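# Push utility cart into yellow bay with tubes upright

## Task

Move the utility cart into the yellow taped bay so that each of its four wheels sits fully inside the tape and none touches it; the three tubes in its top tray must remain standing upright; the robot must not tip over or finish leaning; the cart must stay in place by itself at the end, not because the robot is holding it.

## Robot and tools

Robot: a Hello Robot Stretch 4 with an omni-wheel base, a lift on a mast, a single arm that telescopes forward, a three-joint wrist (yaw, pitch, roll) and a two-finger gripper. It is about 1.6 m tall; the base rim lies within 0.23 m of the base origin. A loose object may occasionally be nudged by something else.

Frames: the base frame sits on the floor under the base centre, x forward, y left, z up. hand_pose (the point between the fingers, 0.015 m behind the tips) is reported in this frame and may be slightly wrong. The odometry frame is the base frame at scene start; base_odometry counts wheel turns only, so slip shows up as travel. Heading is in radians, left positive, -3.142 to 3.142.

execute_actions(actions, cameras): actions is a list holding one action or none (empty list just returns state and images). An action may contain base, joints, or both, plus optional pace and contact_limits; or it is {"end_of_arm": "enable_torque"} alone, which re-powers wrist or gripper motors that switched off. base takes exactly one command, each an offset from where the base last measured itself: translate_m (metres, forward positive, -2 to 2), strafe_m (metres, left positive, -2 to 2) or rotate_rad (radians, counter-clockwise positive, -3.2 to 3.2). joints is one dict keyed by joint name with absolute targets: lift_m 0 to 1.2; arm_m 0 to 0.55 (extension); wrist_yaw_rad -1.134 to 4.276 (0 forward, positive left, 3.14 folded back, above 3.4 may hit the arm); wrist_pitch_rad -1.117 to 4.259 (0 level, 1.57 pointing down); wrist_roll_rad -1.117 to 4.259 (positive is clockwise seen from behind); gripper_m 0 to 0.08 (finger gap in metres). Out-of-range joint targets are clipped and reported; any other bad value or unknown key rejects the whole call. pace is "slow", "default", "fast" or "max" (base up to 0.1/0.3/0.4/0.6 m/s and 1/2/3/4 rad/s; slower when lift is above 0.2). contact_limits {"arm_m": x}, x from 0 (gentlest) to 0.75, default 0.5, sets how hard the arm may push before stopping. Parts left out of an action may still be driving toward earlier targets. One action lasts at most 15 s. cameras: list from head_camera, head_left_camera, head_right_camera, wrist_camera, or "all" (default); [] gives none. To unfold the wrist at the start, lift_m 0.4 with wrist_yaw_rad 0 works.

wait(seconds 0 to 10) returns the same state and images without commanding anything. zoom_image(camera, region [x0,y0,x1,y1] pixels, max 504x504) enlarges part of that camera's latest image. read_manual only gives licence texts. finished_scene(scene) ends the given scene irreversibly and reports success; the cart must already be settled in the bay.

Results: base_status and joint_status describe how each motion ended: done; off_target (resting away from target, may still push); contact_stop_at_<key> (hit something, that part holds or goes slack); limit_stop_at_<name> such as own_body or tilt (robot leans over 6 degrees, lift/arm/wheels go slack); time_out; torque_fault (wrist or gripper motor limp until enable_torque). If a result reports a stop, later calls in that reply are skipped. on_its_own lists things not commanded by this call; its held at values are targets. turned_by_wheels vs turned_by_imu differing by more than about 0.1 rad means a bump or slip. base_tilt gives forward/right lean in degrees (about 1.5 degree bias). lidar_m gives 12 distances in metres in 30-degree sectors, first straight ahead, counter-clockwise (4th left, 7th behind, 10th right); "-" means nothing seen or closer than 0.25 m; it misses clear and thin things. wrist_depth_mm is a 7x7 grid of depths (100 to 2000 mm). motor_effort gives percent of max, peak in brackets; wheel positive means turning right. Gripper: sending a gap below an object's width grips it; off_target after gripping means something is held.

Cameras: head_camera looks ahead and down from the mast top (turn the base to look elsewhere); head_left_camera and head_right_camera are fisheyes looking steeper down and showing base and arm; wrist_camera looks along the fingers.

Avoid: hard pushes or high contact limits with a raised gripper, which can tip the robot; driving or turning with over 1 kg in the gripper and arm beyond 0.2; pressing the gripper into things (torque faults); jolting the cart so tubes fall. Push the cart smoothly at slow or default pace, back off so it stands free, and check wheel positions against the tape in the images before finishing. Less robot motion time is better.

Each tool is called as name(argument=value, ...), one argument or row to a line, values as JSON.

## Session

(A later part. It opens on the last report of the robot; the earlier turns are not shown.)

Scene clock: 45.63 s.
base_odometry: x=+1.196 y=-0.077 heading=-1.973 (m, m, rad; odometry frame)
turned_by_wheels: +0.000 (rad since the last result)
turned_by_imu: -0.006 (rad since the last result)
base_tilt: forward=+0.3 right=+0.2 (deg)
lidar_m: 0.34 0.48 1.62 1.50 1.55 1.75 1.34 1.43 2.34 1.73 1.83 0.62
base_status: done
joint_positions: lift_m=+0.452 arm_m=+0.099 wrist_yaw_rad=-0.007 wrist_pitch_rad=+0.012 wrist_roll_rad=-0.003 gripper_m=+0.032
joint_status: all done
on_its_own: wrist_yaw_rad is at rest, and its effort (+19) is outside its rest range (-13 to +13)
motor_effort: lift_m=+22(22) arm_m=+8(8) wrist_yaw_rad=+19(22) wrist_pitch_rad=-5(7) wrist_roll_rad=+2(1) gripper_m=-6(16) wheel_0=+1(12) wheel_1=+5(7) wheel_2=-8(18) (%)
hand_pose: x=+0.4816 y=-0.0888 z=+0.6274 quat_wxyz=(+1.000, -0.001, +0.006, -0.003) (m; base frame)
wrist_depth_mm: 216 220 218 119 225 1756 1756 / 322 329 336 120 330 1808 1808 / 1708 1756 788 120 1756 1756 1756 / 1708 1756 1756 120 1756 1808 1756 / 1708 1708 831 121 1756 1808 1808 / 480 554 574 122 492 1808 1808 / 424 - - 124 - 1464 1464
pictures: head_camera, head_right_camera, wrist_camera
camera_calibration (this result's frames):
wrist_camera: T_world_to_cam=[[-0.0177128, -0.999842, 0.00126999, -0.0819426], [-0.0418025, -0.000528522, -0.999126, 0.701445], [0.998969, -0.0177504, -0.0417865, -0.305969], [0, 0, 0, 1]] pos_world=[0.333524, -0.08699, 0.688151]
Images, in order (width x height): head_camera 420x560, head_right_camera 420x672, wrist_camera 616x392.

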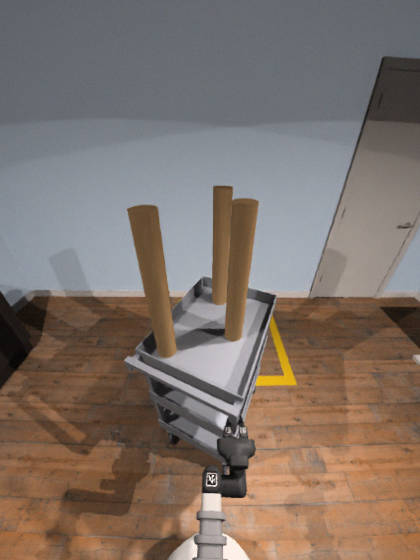

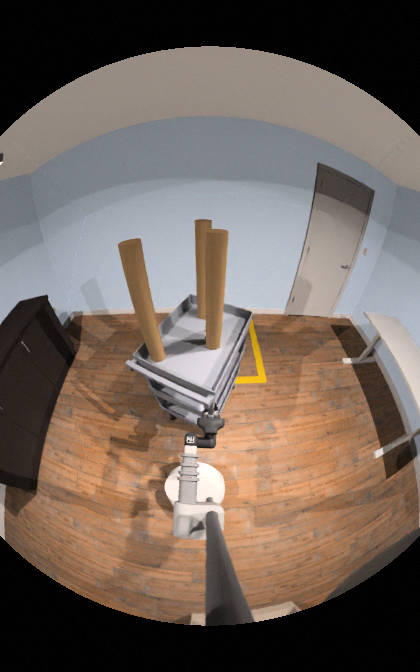

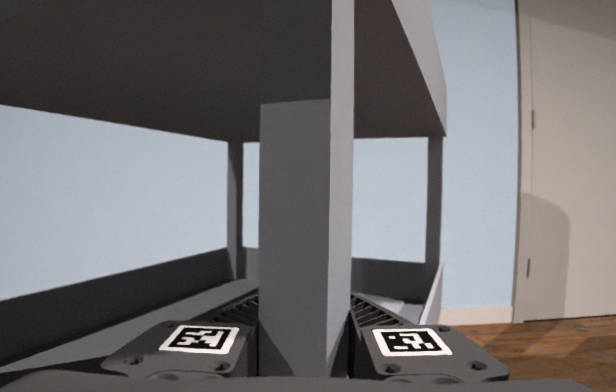

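execute_actions(
  actions=[],
)

Scene clock: 46.30 s.
base_odometry: x=+1.196 y=-0.077 heading=-1.973 (m, m, rad; odometry frame)
turned_by_wheels: +0.000 (rad since the last result)
turned_by_imu: +0.000 (rad since the last result)
base_tilt: forward=+0.3 right=+0.2 (deg)
lidar_m: 0.39 0.46 1.58 1.49 1.53 1.73 1.34 1.43 2.37 1.73 1.82 0.57
base_status: done
joint_positions: lift_m=+0.452 arm_m=+0.099 wrist_yaw_rad=-0.007 wrist_pitch_rad=+0.012 wrist_roll_rad=-0.003 gripper_m=+0.032
joint_status: all done
on_its_own: wrist_yaw_rad is at rest, and its effort (+19) is outside its rest range (-13 to +13)
motor_effort: lift_m=+23(22) arm_m=+8(8) wrist_yaw_rad=+19(22) wrist_pitch_rad=-6(7) wrist_roll_rad=+1(1) gripper_m=-8(16) wheel_0=+1(12) wheel_1=+5(7) wheel_2=-8(18) (%)
hand_pose: x=+0.4816 y=-0.0888 z=+0.6274 quat_wxyz=(+1.000, -0.001, +0.006, -0.003) (m; base frame)
wrist_depth_mm: 216 219 217 119 226 1808 1808 / 322 329 336 120 332 1756 1756 / 1756 1708 788 120 1756 1808 1756 / 1756 1756 1808 121 1808 1808 1808 / 1756 1756 831 121 1808 1808 1808 / 480 559 574 122 488 1808 1808 / 424 - - 124 - 1464 1464
pictures: head_camera, head_left_camera, head_right_camera, wrist_camera
camera_calibration (this result's frames):
wrist_camera: T_world_to_cam=[[-0.0177122, -0.999842, 0.00127018, -0.0819428], [-0.0418026, -0.000528733, -0.999126, 0.701445], [0.998969, -0.0177498, -0.0417866, -0.305969], [0, 0, 0, 1]] pos_world=[0.333524, -0.0869899, 0.688151]
Images, in order (width x height): head_camera 420x560, head_left_camera 420x672, head_right_camera 420x672, wrist_camera 616x392.

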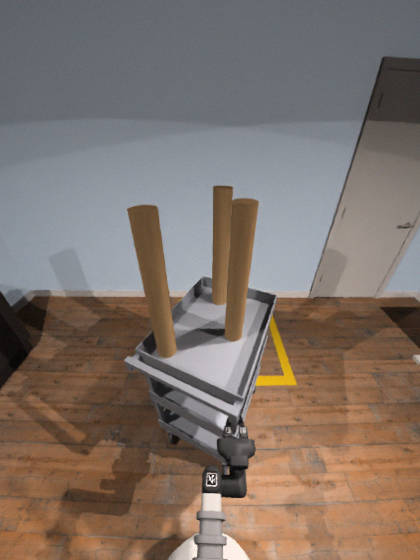

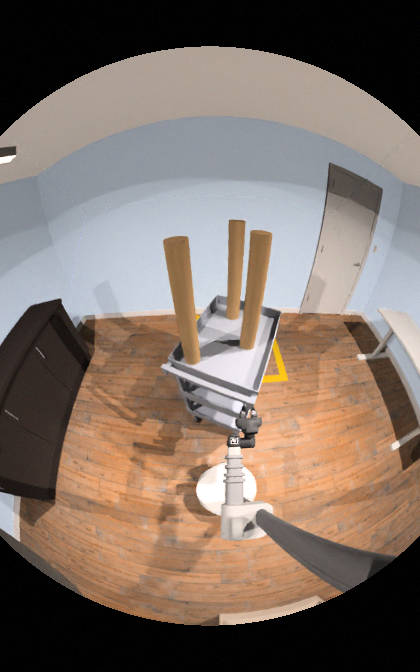

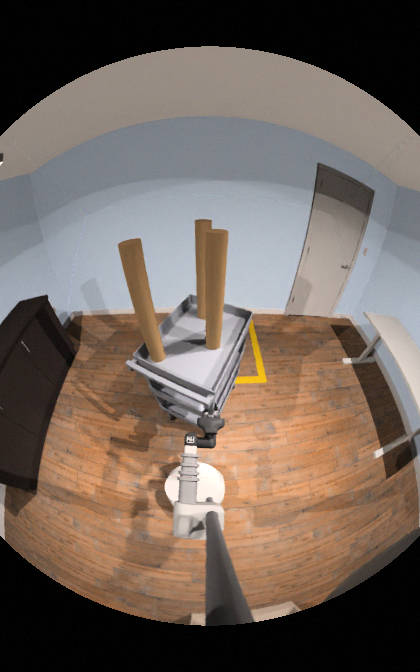

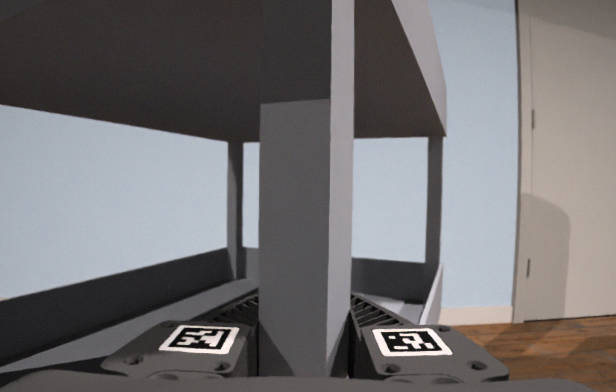

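execute_actions(
  actions=[
    {"base": {"strafe_m": 0.11}, "pace": "slow"},
  ],
)

Scene clock: 53.63 s.
base_odometry: x=+1.297 y=-0.120 heading=-1.974 (m, m, rad; odometry frame)
turned_by_wheels: -0.001 (rad since the last result)
turned_by_imu: -0.004 (rad since the last result)
base_tilt: forward=+0.3 right=+0.2 (deg)
lidar_m: 0.39 0.53 1.47 1.39 1.44 1.74 1.37 1.43 2.35 1.84 1.92 0.56
base_status: done
joint_positions: lift_m=+0.452 arm_m=+0.099 wrist_yaw_rad=-0.003 wrist_pitch_rad=+0.013 wrist_roll_rad=-0.003 gripper_m=+0.033
joint_status: not commanded
motor_effort: lift_m=+22(22) arm_m=+7(8) wrist_yaw_rad=+7(23) wrist_pitch_rad=-7(7) wrist_roll_rad=+2(0) gripper_m=-13(14) wheel_0=-10(13) wheel_1=+4(6) wheel_2=-1(4) (%)
hand_pose: x=+0.4821 y=-0.0880 z=+0.6272 quat_wxyz=(+1.000, -0.001, +0.006, -0.001) (m; base frame)
wrist_depth_mm: 218 220 218 122 217 1808 1756 / 324 330 336 123 329 427 1808 / 1756 1708 1756 124 1756 1808 1756 / 1756 1756 1756 125 1808 1808 1808 / 1756 1756 1756 126 1808 1808 1808 / 455 521 564 126 585 668 1808 / 424 - - 127 - 1464 1430
pictures: head_camera, head_left_camera, head_right_camera, wrist_camera
camera_calibration (this result's frames):
wrist_camera: T_world_to_cam=[[-0.0137598, -0.999905, 0.00127807, -0.0830108], [-0.0425752, -0.000691147, -0.999093, 0.70164], [0.998999, -0.0138018, -0.0425617, -0.305654], [0, 0, 0, 1]] pos_world=[0.334078, -0.0867365, 0.688101]
Images, in order (width x height): head_camera 420x560, head_left_camera 420x672, head_right_camera 420x672, wrist_camera 616x392.

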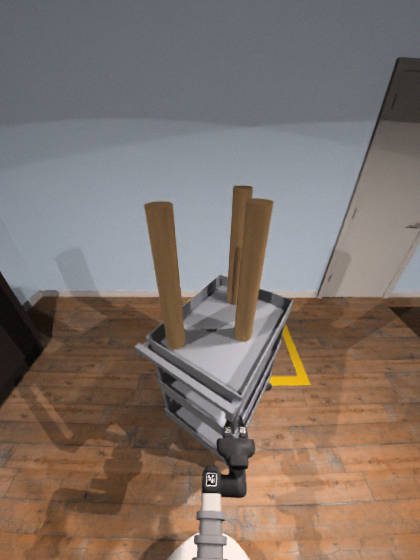

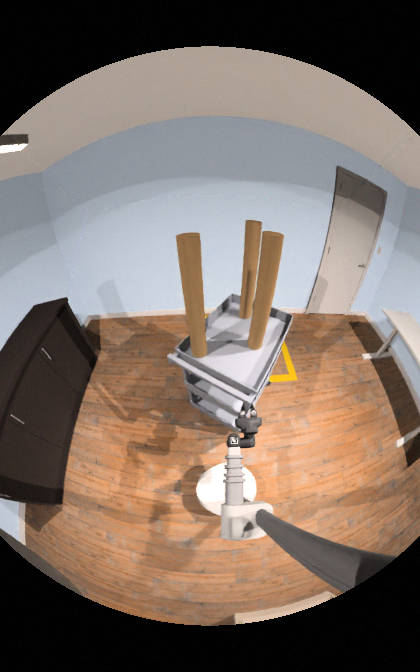

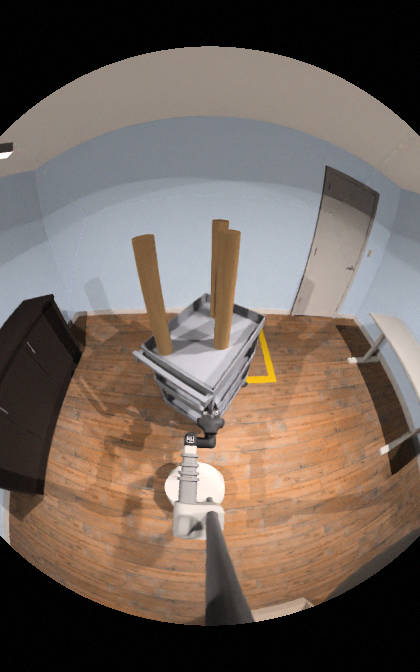

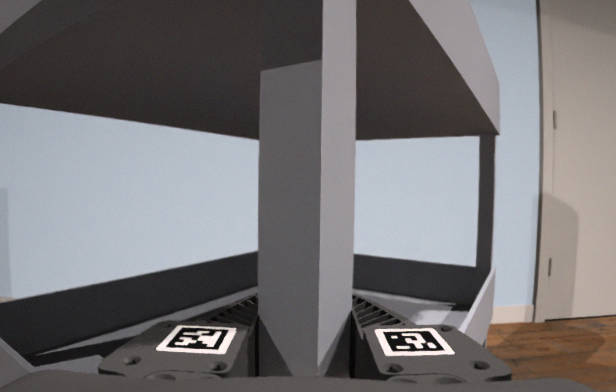

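execute_actions(
  actions=[
    {"base": {"translate_m": 0.40}, "pace": "slow"},
  ],
)

Scene clock: 60.37 s.
base_odometry: x=+1.141 y=-0.488 heading=-1.973 (m, m, rad; odometry frame)
turned_by_wheels: +0.001 (rad since the last result)
turned_by_imu: -0.001 (rad since the last result)
base_tilt: forward=+0.4 right=+0.2 (deg)
lidar_m: 0.33 0.39 1.50 1.39 1.47 2.17 1.73 1.84 1.96 1.84 1.95 1.76
base_status: done
joint_positions: lift_m=+0.452 arm_m=+0.099 wrist_yaw_rad=+0.002 wrist_pitch_rad=+0.012 wrist_roll_rad=-0.003 gripper_m=+0.032
joint_status: not commanded
motor_effort: lift_m=+23(23) arm_m=+7(7) wrist_yaw_rad=-5(16) wrist_pitch_rad=-6(8) wrist_roll_rad=+1(0) gripper_m=-3(13) wheel_0=+9(13) wheel_1=+5(8) wheel_2=-3(15) (%)
hand_pose: x=+0.4825 y=-0.0870 z=+0.6273 quat_wxyz=(+1.000, -0.001, +0.006, +0.001) (m; base frame)
wrist_depth_mm: 216 220 219 - 234 1366 1366 / 322 330 336 - 375 1366 1366 / 1336 1336 750 - 1336 1366 1366 / 1336 1336 1366 - 1366 1366 1366 / 1366 1336 768 - 1366 1397 1366 / 488 559 621 - 634 1366 1366 / 421 - - - - 1397 1397
pictures: head_camera, head_left_camera, head_right_camera, wrist_camera
camera_calibration (this result's frames):
wrist_camera: T_world_to_cam=[[-0.00929485, -0.999956, 0.0012741, -0.0842125], [-0.0420551, -0.000882112, -0.999115, 0.701513], [0.999072, -0.0093402, -0.0420451, -0.305999], [0, 0, 0, 1]] pos_world=[0.334435, -0.086448, 0.688134]
Images, in order (width x height): head_camera 420x560, head_left_camera 420x672, head_right_camera 420x672, wrist_camera 616x392.

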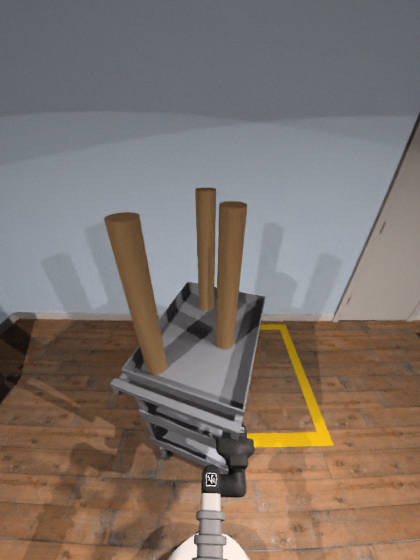

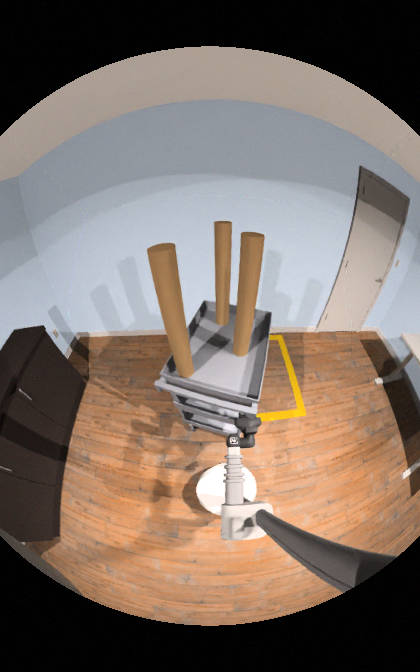

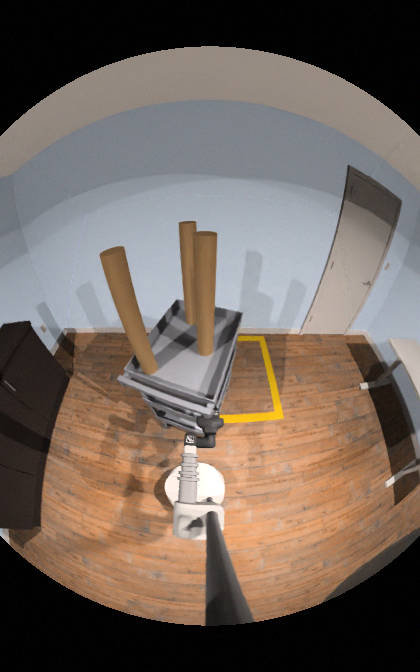

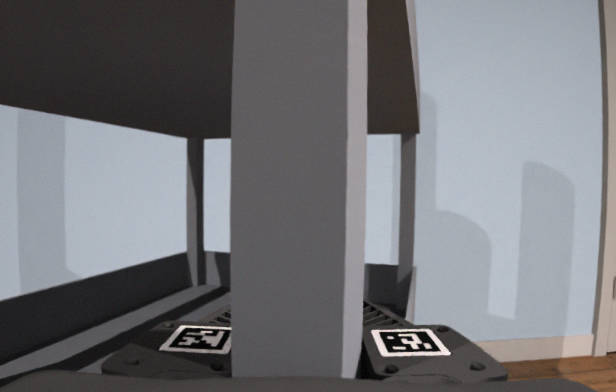

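zoom_image(
  camera="head_right_camera",
  region=[100, 280, 320, 480],
)

zoom_image(
  camera="head_camera",
  region=[90, 270, 360, 500],
)

Region (100, 280, 320, 480) of head_right_camera's 420x672 image, scaled by 2.291, with more detail than that image has; it fills the top 458 rows of this view, and the rest is white.

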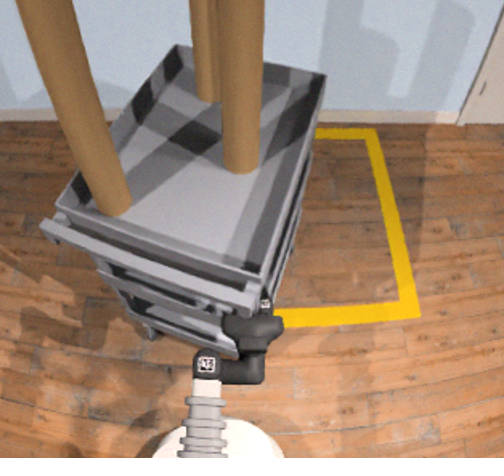

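Region (90, 270, 360, 500) of head_camera's 420x560 image, scaled by 1.867, with more detail than that image has; it fills the top 429 rows of this view, and the rest is white.

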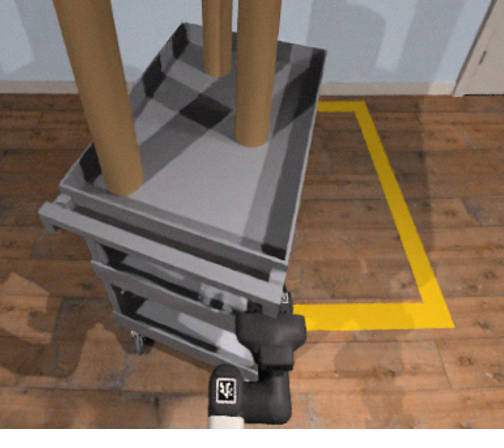

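execute_actions(
  actions=[
    {"base": {"translate_m": 0.30}, "pace": "slow"},
  ],
)

Scene clock: 68.77 s.
base_odometry: x=+1.024 y=-0.764 heading=-1.972 (m, m, rad; odometry frame)
turned_by_wheels: +0.001 (rad since the last result)
turned_by_imu: -0.002 (rad since the last result)
base_tilt: forward=+0.4 right=+0.1 (deg)
lidar_m: 0.29 0.32 1.54 1.42 1.46 2.50 2.08 2.19 1.95 1.84 1.90 0.32
base_status: done
joint_positions: lift_m=+0.452 arm_m=+0.099 wrist_yaw_rad=+0.000 wrist_pitch_rad=+0.012 wrist_roll_rad=-0.003 gripper_m=+0.032
joint_status: not commanded
motor_effort: lift_m=+22(22) arm_m=+7(7) wrist_yaw_rad=-1(6) wrist_pitch_rad=-6(7) wrist_roll_rad=-1(1) gripper_m=-2(3) wheel_0=+8(15) wheel_1=+6(8) wheel_2=-4(12) (%)
hand_pose: x=+0.4824 y=-0.0873 z=+0.6273 quat_wxyz=(+1.000, -0.001, +0.006, +0.000) (m; base frame)
wrist_depth_mm: 216 220 218 - 1042 1060 1042 / 322 329 336 - 1042 1042 1060 / 1042 683 1042 - 1060 1060 1060 / 1025 1042 1042 - 1060 1060 1078 / 1042 707 1060 - 1060 1078 1078 / 535 609 627 - 1078 1078 1078 / 424 - - - - 1078 1098
pictures: head_camera, head_left_camera, head_right_camera, wrist_camera
camera_calibration (this result's frames):
wrist_camera: T_world_to_cam=[[-0.0107897, -0.999941, 0.00127552, -0.0838102], [-0.0420501, -0.00082073, -0.999115, 0.701518], [0.999057, -0.0108338, -0.0420387, -0.305999], [0, 0, 0, 1]] pos_world=[0.334305, -0.0865446, 0.68814]
Images, in order (width x height): head_camera 420x560, head_left_camera 420x672, head_right_camera 420x672, wrist_camera 616x392.

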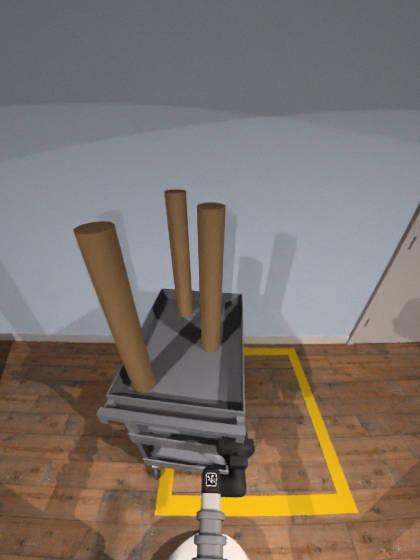

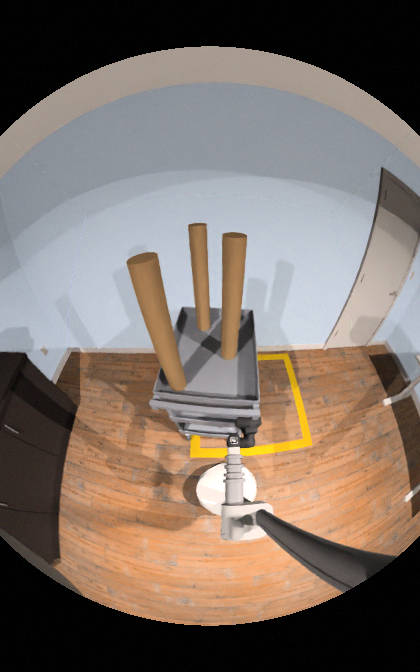

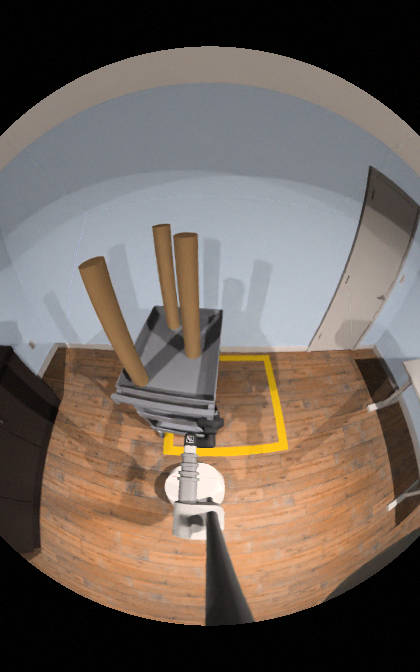

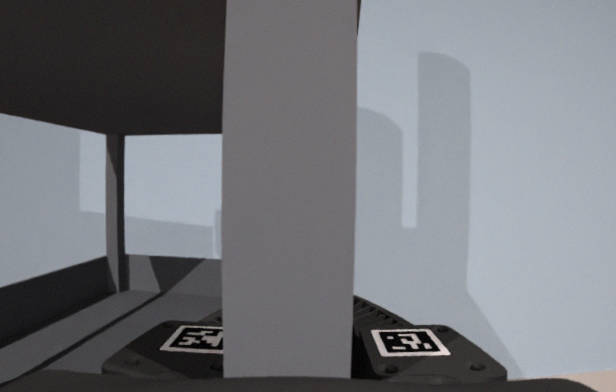

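zoom_image(
  camera="head_right_camera",
  region=[90, 290, 310, 490],
)

zoom_image(
  camera="head_camera",
  region=[80, 280, 380, 560],
)

Region (90, 290, 310, 490) of head_right_camera's 420x672 image, scaled by 2.291, with more detail than that image has; it fills the top 458 rows of this view, and the rest is white.

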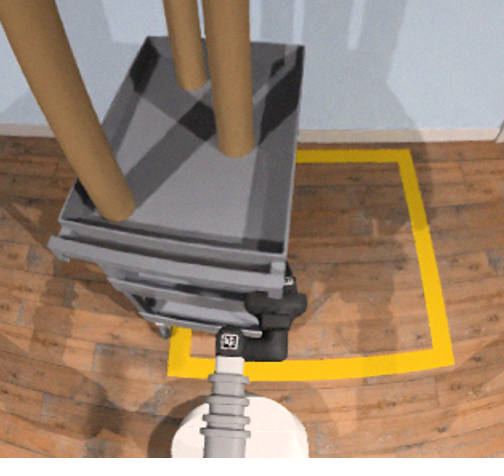

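Region (80, 280, 380, 560) of head_camera's 420x560 image, scaled by 1.680, with more detail than that image has; it fills the top 470 rows of this view, and the rest is white.

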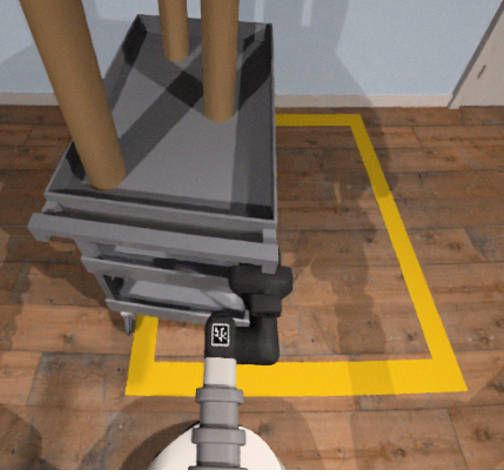

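zoom_image(
  camera="head_right_camera",
  region=[150, 400, 300, 480],
)

Region (150, 400, 300, 480) of head_right_camera's 420x672 image, scaled by 3.360, with more detail than that image has; it fills the top 269 rows of this view, and the rest is white.

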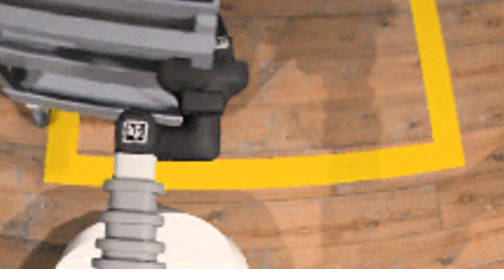

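execute_actions(
  actions=[
    {"joints": {"arm_m": 0.42, "lift_m": 0.44}, "pace": "slow"},
  ],
)

Scene clock: 82.53 s.
base_odometry: x=+1.024 y=-0.764 heading=-1.972 (m, m, rad; odometry frame)
turned_by_wheels: +0.000 (rad since the last result)
turned_by_imu: -0.003 (rad since the last result)
base_tilt: forward=+0.3 right=+0.2 (deg)
lidar_m: 0.60 0.61 1.51 1.41 1.46 2.51 2.11 2.18 1.99 1.87 1.92 1.43
base_status: not commanded
joint_positions: lift_m=+0.440 arm_m=+0.418 wrist_yaw_rad=+0.001 wrist_pitch_rad=+0.011 wrist_roll_rad=-0.003 gripper_m=+0.031
joint_status: all done
motor_effort: lift_m=+13(20) arm_m=+10(11) wrist_yaw_rad=-4(4) wrist_pitch_rad=-2(6) wrist_roll_rad=+0(1) gripper_m=-1(2) wheel_0=+8(7) wheel_1=+6(6) wheel_2=-4(4) (%)
hand_pose: x=+0.8019 y=-0.0871 z=+0.6164 quat_wxyz=(+1.000, -0.001, +0.005, +0.001) (m; base frame)
wrist_depth_mm: 243 245 245 - 732 723 732 / 362 370 375 - 732 732 732 / 723 723 723 - 732 732 741 / 715 723 723 - 732 741 750 / 627 732 732 - 741 741 741 / 559 574 597 - 750 741 750 / 402 - - - - 750 750
pictures: head_camera, head_left_camera, head_right_camera, wrist_camera
camera_calibration (this result's frames):
wrist_camera: T_world_to_cam=[[-0.00970591, -0.999952, 0.00125228, -0.0809731], [-0.0405279, -0.000857936, -0.999178, 0.702898], [0.999131, -0.00974869, -0.0405176, -0.626617], [0, 0, 0, 1]] pos_world=[0.653774, -0.0864749, 0.677033]
Images, in order (width x height): head_camera 420x560, head_left_camera 420x672, head_right_camera 420x672, wrist_camera 616x392.

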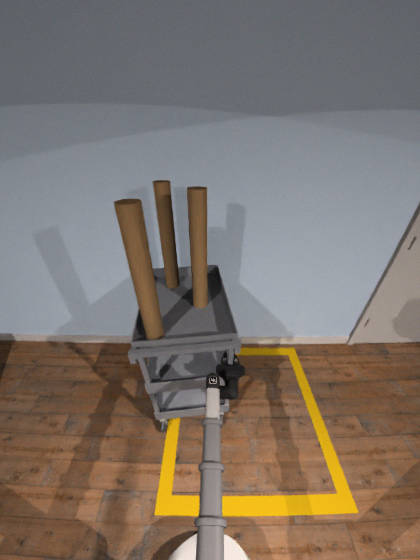

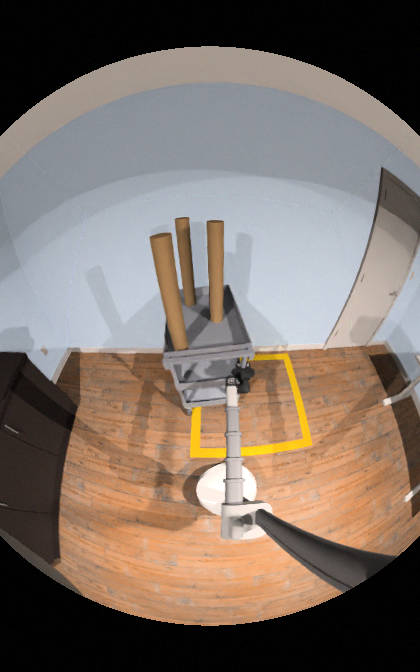

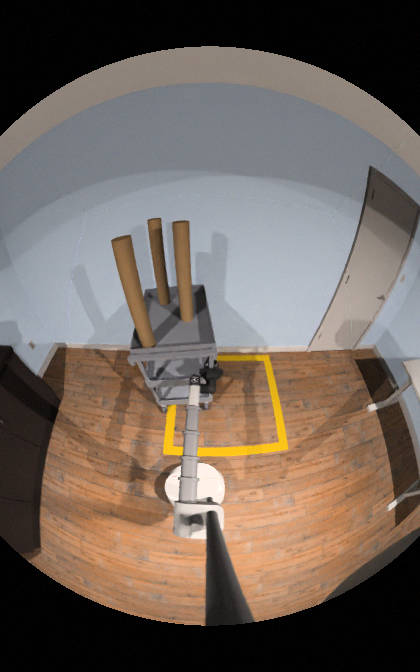

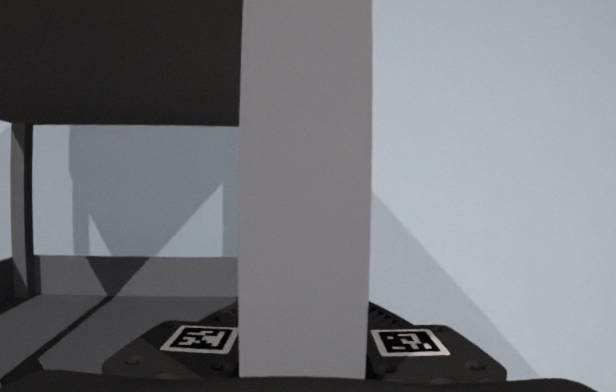

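execute_actions(
  actions=[
    {"base": {"strafe_m": -0.38}, "joints": {"arm_m": 0.245, "gripper_m": 0.023}, "pace": "slow"},
  ],
)

Scene clock: 89.10 s.
base_odometry: x=+0.674 y=-0.616 heading=-1.972 (m, m, rad; odometry frame)
turned_by_wheels: +0.000 (rad since the last result)
turned_by_imu: +0.001 (rad since the last result)
base_tilt: forward=+0.3 right=+0.2 (deg)
lidar_m: 0.62 0.63 0.73 1.81 1.88 2.48 2.03 2.47 1.53 1.47 1.51 1.44
base_status: done
joint_positions: lift_m=+0.440 arm_m=+0.247 wrist_yaw_rad=+0.000 wrist_pitch_rad=+0.012 wrist_roll_rad=-0.003 gripper_m=+0.029
joint_status: gripper_m off_target (ended at +0.029, target +0.023); the others done
on_its_own: gripper_m is held at +0.029, not at your +0.023, by its contact guard: the fingers met something
motor_effort: lift_m=+14(14) arm_m=-9(14) wrist_yaw_rad=-1(36) wrist_pitch_rad=-7(7) wrist_roll_rad=+1(1) gripper_m=+1(6) wheel_0=+5(22) wheel_1=-4(6) wheel_2=+3(8) (%)
hand_pose: x=+0.6301 y=-0.0874 z=+0.6160 quat_wxyz=(+1.000, -0.001, +0.006, +0.000) (m; base frame)
wrist_depth_mm: 382 891 891 891 904 917 904 / 413 904 904 904 904 904 904 / 904 904 904 904 904 917 917 / 904 904 917 917 917 931 931 / 768 917 917 917 917 931 931 / 439 904 917 931 931 931 931 / 384 917 - 917 - 931 931
pictures: head_camera, head_left_camera, head_right_camera, wrist_camera
camera_calibration (this result's frames):
wrist_camera: T_world_to_cam=[[-0.010984, -0.999939, 0.001276, -0.0821206], [-0.0422111, -0.000811269, -0.999108, 0.69652], [0.999048, -0.0110281, -0.0421996, -0.453999], [0, 0, 0, 1]] pos_world=[0.482065, -0.0865573, 0.676845]
Images, in order (width x height): head_camera 420x560, head_left_camera 420x672, head_right_camera 420x672, wrist_camera 616x392.

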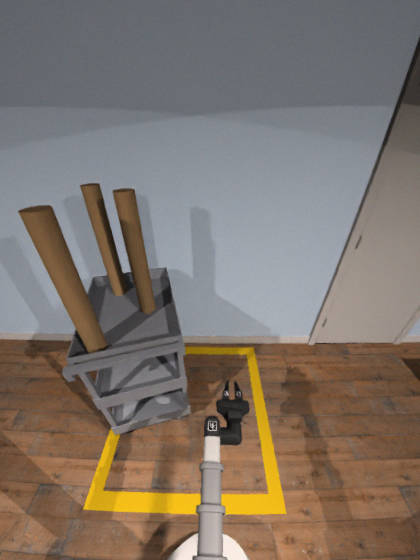

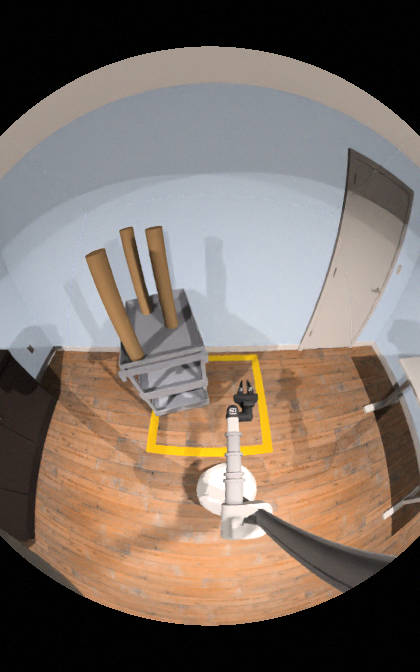

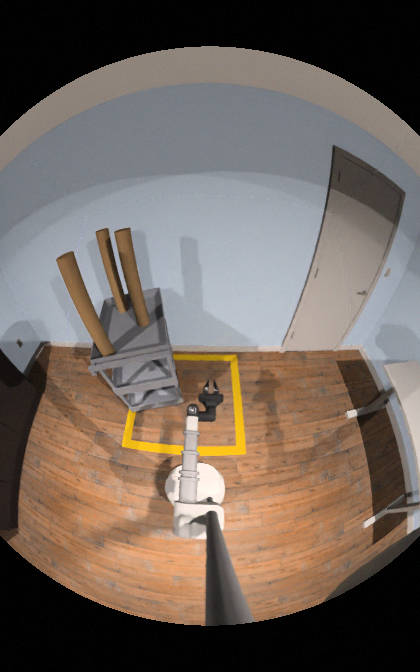

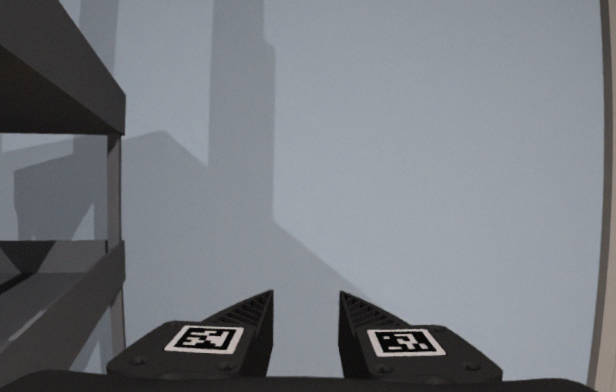

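zoom_image(
  camera="head_right_camera",
  region=[70, 270, 270, 470],
)

zoom_image(
  camera="head_camera",
  region=[50, 260, 310, 520],
)

Region (70, 270, 270, 470) of head_right_camera's 420x672 image, scaled by 2.520, with more detail than that image has.

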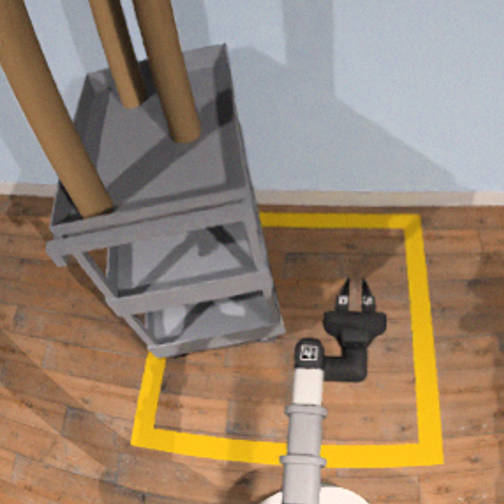

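Region (50, 260, 310, 520) of head_camera's 420x560 image, scaled by 1.938, with more detail than that image has.

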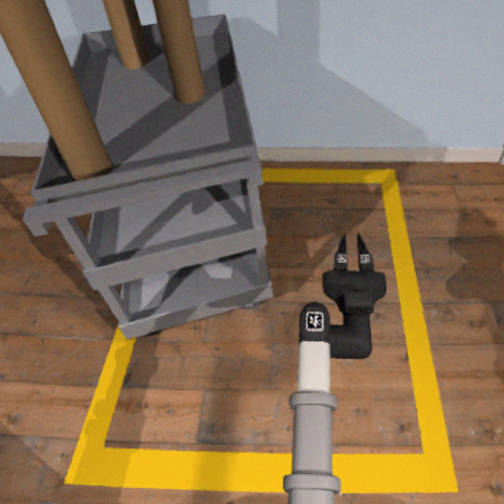

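execute_actions(
  actions=[
    {"base": {"strafe_m": 0.263}, "joints": {"gripper_m": 0.08}, "pace": "fast"},
  ],
)

Scene clock: 92.83 s.
base_odometry: x=+0.916 y=-0.719 heading=-1.972 (m, m, rad; odometry frame)
turned_by_wheels: +0.000 (rad since the last result)
turned_by_imu: -0.003 (rad since the last result)
base_tilt: forward=+0.3 right=+0.2 (deg)
lidar_m: 0.54 0.52 1.64 1.54 1.59 2.46 2.08 2.16 1.81 1.72 1.81 1.43
base_status: done
joint_positions: lift_m=+0.440 arm_m=+0.247 wrist_yaw_rad=+0.000 wrist_pitch_rad=+0.012 wrist_roll_rad=-0.003 gripper_m=+0.080
joint_status: all done
motor_effort: lift_m=+14(14) arm_m=-9(9) wrist_yaw_rad=+0(0) wrist_pitch_rad=-7(6) wrist_roll_rad=+0(2) gripper_m=+4(7) wheel_0=+0(15) wheel_1=-1(15) wheel_2=-1(5) (%)
hand_pose: x=+0.6301 y=-0.0874 z=+0.6159 quat_wxyz=(+1.000, -0.001, +0.006, +0.000) (m; base frame)
wrist_depth_mm: 245 249 248 223 904 904 904 / 366 375 382 238 904 917 917 / 891 891 891 236 904 904 904 / 904 891 917 237 904 917 917 / 715 750 788 236 904 931 917 / 574 564 544 236 917 931 931 / - - 377 236 917 - -
pictures: head_camera, head_left_camera, head_right_camera, wrist_camera
camera_calibration (this result's frames):
wrist_camera: T_world_to_cam=[[-0.0111044, -0.999938, 0.00127581, -0.0820702], [-0.0422112, -0.000805996, -0.999108, 0.696469], [0.999047, -0.0111484, -0.0421996, -0.453997], [0, 0, 0, 1]] pos_world=[0.482052, -0.0865651, 0.676794]
Images, in order (width x height): head_camera 420x560, head_left_camera 420x672, head_right_camera 420x672, wrist_camera 616x392.

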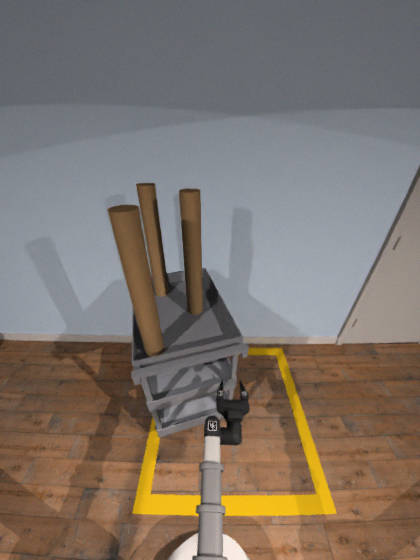

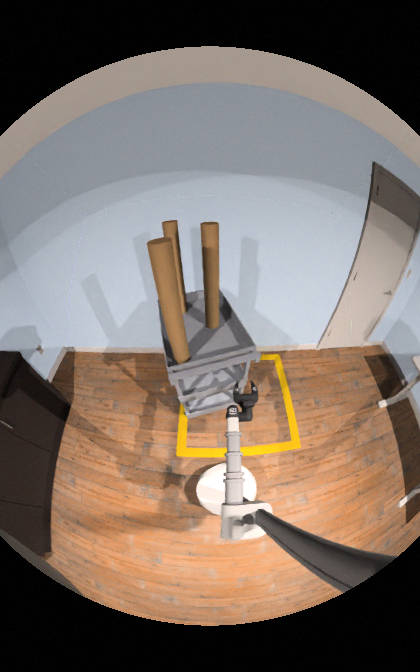

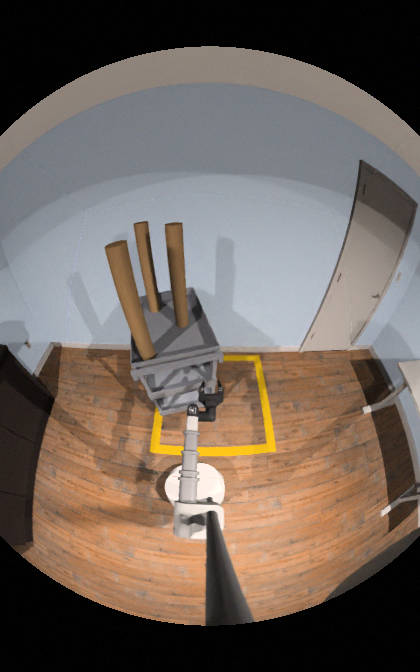

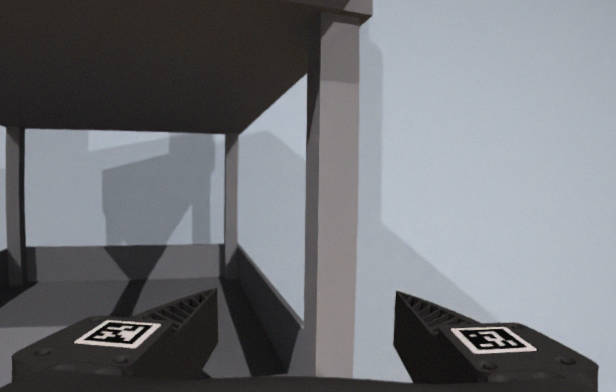

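execute_actions(
  actions=[],
)

Scene clock: 93.43 s.
base_odometry: x=+0.916 y=-0.719 heading=-1.972 (m, m, rad; odometry frame)
turned_by_wheels: +0.000 (rad since the last result)
turned_by_imu: +0.000 (rad since the last result)
base_tilt: forward=+0.3 right=+0.2 (deg)
lidar_m: 0.57 0.53 1.65 1.53 1.58 2.48 2.08 2.16 1.84 1.74 1.81 1.38
base_status: done
joint_positions: lift_m=+0.440 arm_m=+0.247 wrist_yaw_rad=+0.000 wrist_pitch_rad=+0.012 wrist_roll_rad=-0.003 gripper_m=+0.080
joint_status: all done
motor_effort: lift_m=+14(14) arm_m=-8(9) wrist_yaw_rad=-1(0) wrist_pitch_rad=-7(6) wrist_roll_rad=+0(2) gripper_m=+5(7) wheel_0=+0(15) wheel_1=-1(15) wheel_2=+0(5) (%)
hand_pose: x=+0.6301 y=-0.0874 z=+0.6159 quat_wxyz=(+1.000, -0.001, +0.006, +0.000) (m; base frame)
wrist_depth_mm: 245 249 249 223 904 904 904 / 368 377 384 238 904 904 917 / 891 891 891 237 917 904 904 / 904 904 904 238 917 917 904 / 707 759 788 237 917 917 917 / 569 564 544 237 917 917 931 / - - 377 236 931 - -
pictures: head_camera, head_left_camera, head_right_camera, wrist_camera
camera_calibration (this result's frames):
wrist_camera: T_world_to_cam=[[-0.0111004, -0.999938, 0.00127607, -0.0820721], [-0.0422112, -0.00080642, -0.999108, 0.696469], [0.999047, -0.0111443, -0.0421996, -0.453997], [0, 0, 0, 1]] pos_world=[0.482052, -0.0865648, 0.676794]
Images, in order (width x height): head_camera 420x560, head_left_camera 420x672, head_right_camera 420x672, wrist_camera 616x392.

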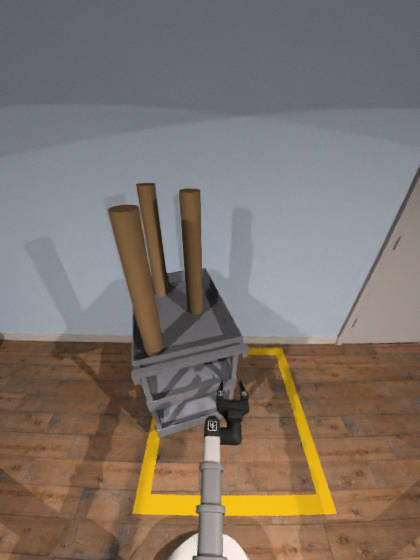

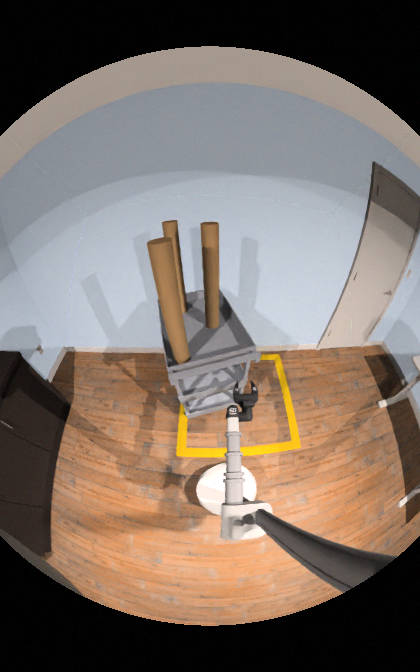

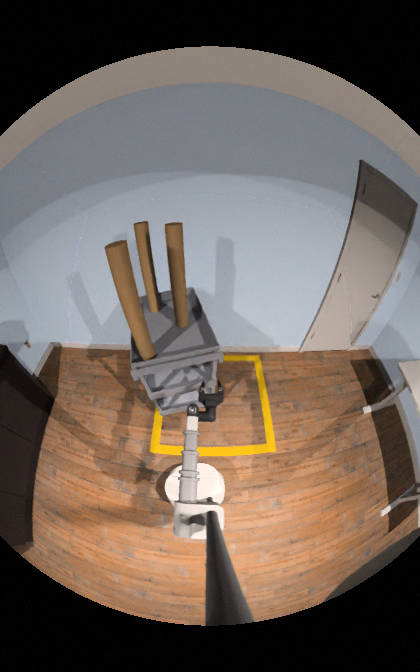

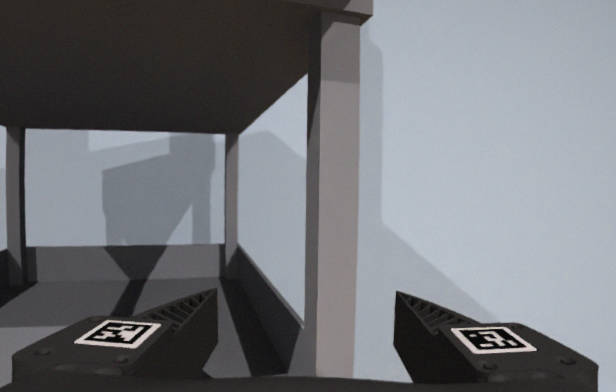

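execute_actions(
  actions=[
    {"base": {"strafe_m": -0.016}, "joints": {"arm_m": 0.355}},
  ],
  cameras=["wrist_camera", "head_right_camera"],
)

Scene clock: 94.93 s.
base_odometry: x=+0.901 y=-0.712 heading=-1.972 (m, m, rad; odometry frame)
turned_by_wheels: +0.000 (rad since the last result)
turned_by_imu: +0.000 (rad since the last result)
base_tilt: forward=+0.3 right=+0.1 (deg)
lidar_m: 0.56 0.55 1.66 1.55 1.60 2.48 2.06 2.17 1.80 1.71 1.80 1.42
base_status: done
joint_positions: lift_m=+0.440 arm_m=+0.353 wrist_yaw_rad=+0.000 wrist_pitch_rad=+0.012 wrist_roll_rad=-0.003 gripper_m=+0.080
joint_status: all done
motor_effort: lift_m=+14(14) arm_m=+9(9) wrist_yaw_rad=-1(1) wrist_pitch_rad=-7(7) wrist_roll_rad=+1(1) gripper_m=+3(3) wheel_0=+4(10) wheel_1=-2(9) wheel_2=+0(1) (%)
hand_pose: x=+0.7370 y=-0.0874 z=+0.6159 quat_wxyz=(+1.000, -0.001, +0.006, +0.000) (m; base frame)
wrist_depth_mm: 247 251 249 113 788 798 798 / 368 377 387 113 798 798 798 / 788 788 788 114 798 798 809 / 798 798 798 114 809 809 809 / 798 798 798 115 809 820 809 / 569 564 459 116 809 809 831 / - - 325 116 809 - -
pictures: head_right_camera, wrist_camera
camera_calibration (this result's frames):
wrist_camera: T_world_to_cam=[[-0.0109932, -0.999939, 0.00127718, -0.0809424], [-0.0423059, -0.000811006, -0.999104, 0.701028], [0.999044, -0.0110374, -0.0422944, -0.56073], [0, 0, 0, 1]] pos_world=[0.588962, -0.0865579, 0.676788]
Images, in order (width x height): head_right_camera 420x672, wrist_camera 616x392.

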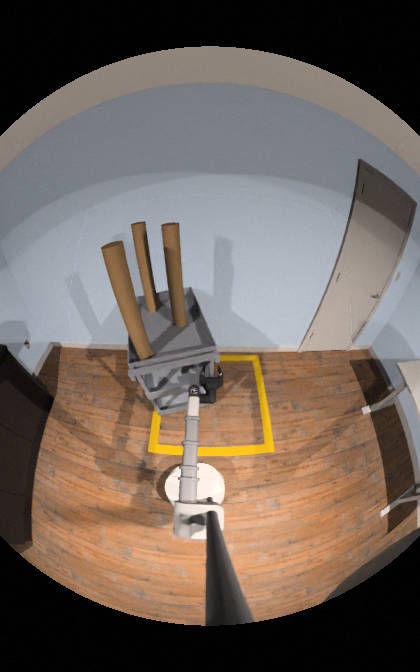

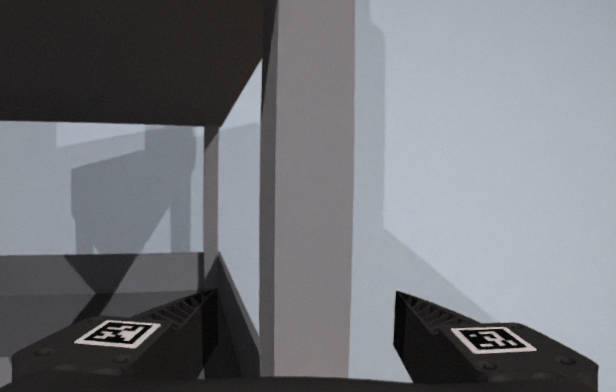

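execute_actions(
  actions=[
    {"joints": {"gripper_m": 0.02}},
  ],
  cameras=["wrist_camera"],
)

Scene clock: 96.30 s.
base_odometry: x=+0.901 y=-0.712 heading=-1.972 (m, m, rad; odometry frame)
turned_by_wheels: +0.000 (rad since the last result)
turned_by_imu: -0.001 (rad since the last result)
base_tilt: forward=+0.3 right=+0.2 (deg)
lidar_m: 0.54 0.54 1.65 1.53 1.61 2.49 2.06 2.16 1.78 1.70 1.80 1.42
base_status: not commanded
joint_positions: lift_m=+0.440 arm_m=+0.353 wrist_yaw_rad=+0.002 wrist_pitch_rad=+0.012 wrist_roll_rad=-0.002 gripper_m=+0.029
joint_status: gripper_m off_target (ended at +0.029, target +0.020)
on_its_own: gripper_m is held at +0.025, not at your +0.020, by its contact guard: the fingers met something
motor_effort: lift_m=+14(14) arm_m=+9(9) wrist_yaw_rad=-6(6) wrist_pitch_rad=-7(7) wrist_roll_rad=-2(0) gripper_m=-33(31) wheel_0=+4(5) wheel_1=-2(2) wheel_2=+0(0) (%)
hand_pose: x=+0.7372 y=-0.0870 z=+0.6159 quat_wxyz=(+1.000, -0.001, +0.006, +0.001) (m; base frame)
wrist_depth_mm: 247 250 250 112 788 788 798 / 366 377 384 113 788 798 798 / 788 788 788 113 798 798 798 / 788 798 798 114 798 809 809 / 798 798 798 115 809 809 809 / 549 569 473 115 809 809 820 / 397 - - 116 - 820 820
pictures: wrist_camera
camera_calibration (this result's frames):
wrist_camera: T_world_to_cam=[[-0.00918885, -0.999958, 0.000451123, -0.0813776], [-0.0422431, -0.0000625581, -0.999107, 0.701069], [0.999065, -0.00919971, -0.0422407, -0.560773], [0, 0, 0, 1]] pos_world=[0.589116, -0.0864892, 0.676793]
Images, in order (width x height): wrist_camera 616x392.

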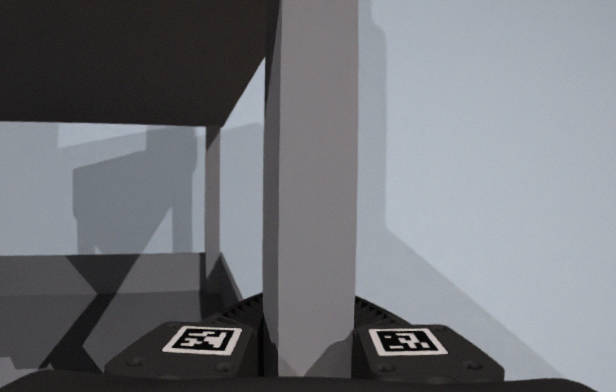

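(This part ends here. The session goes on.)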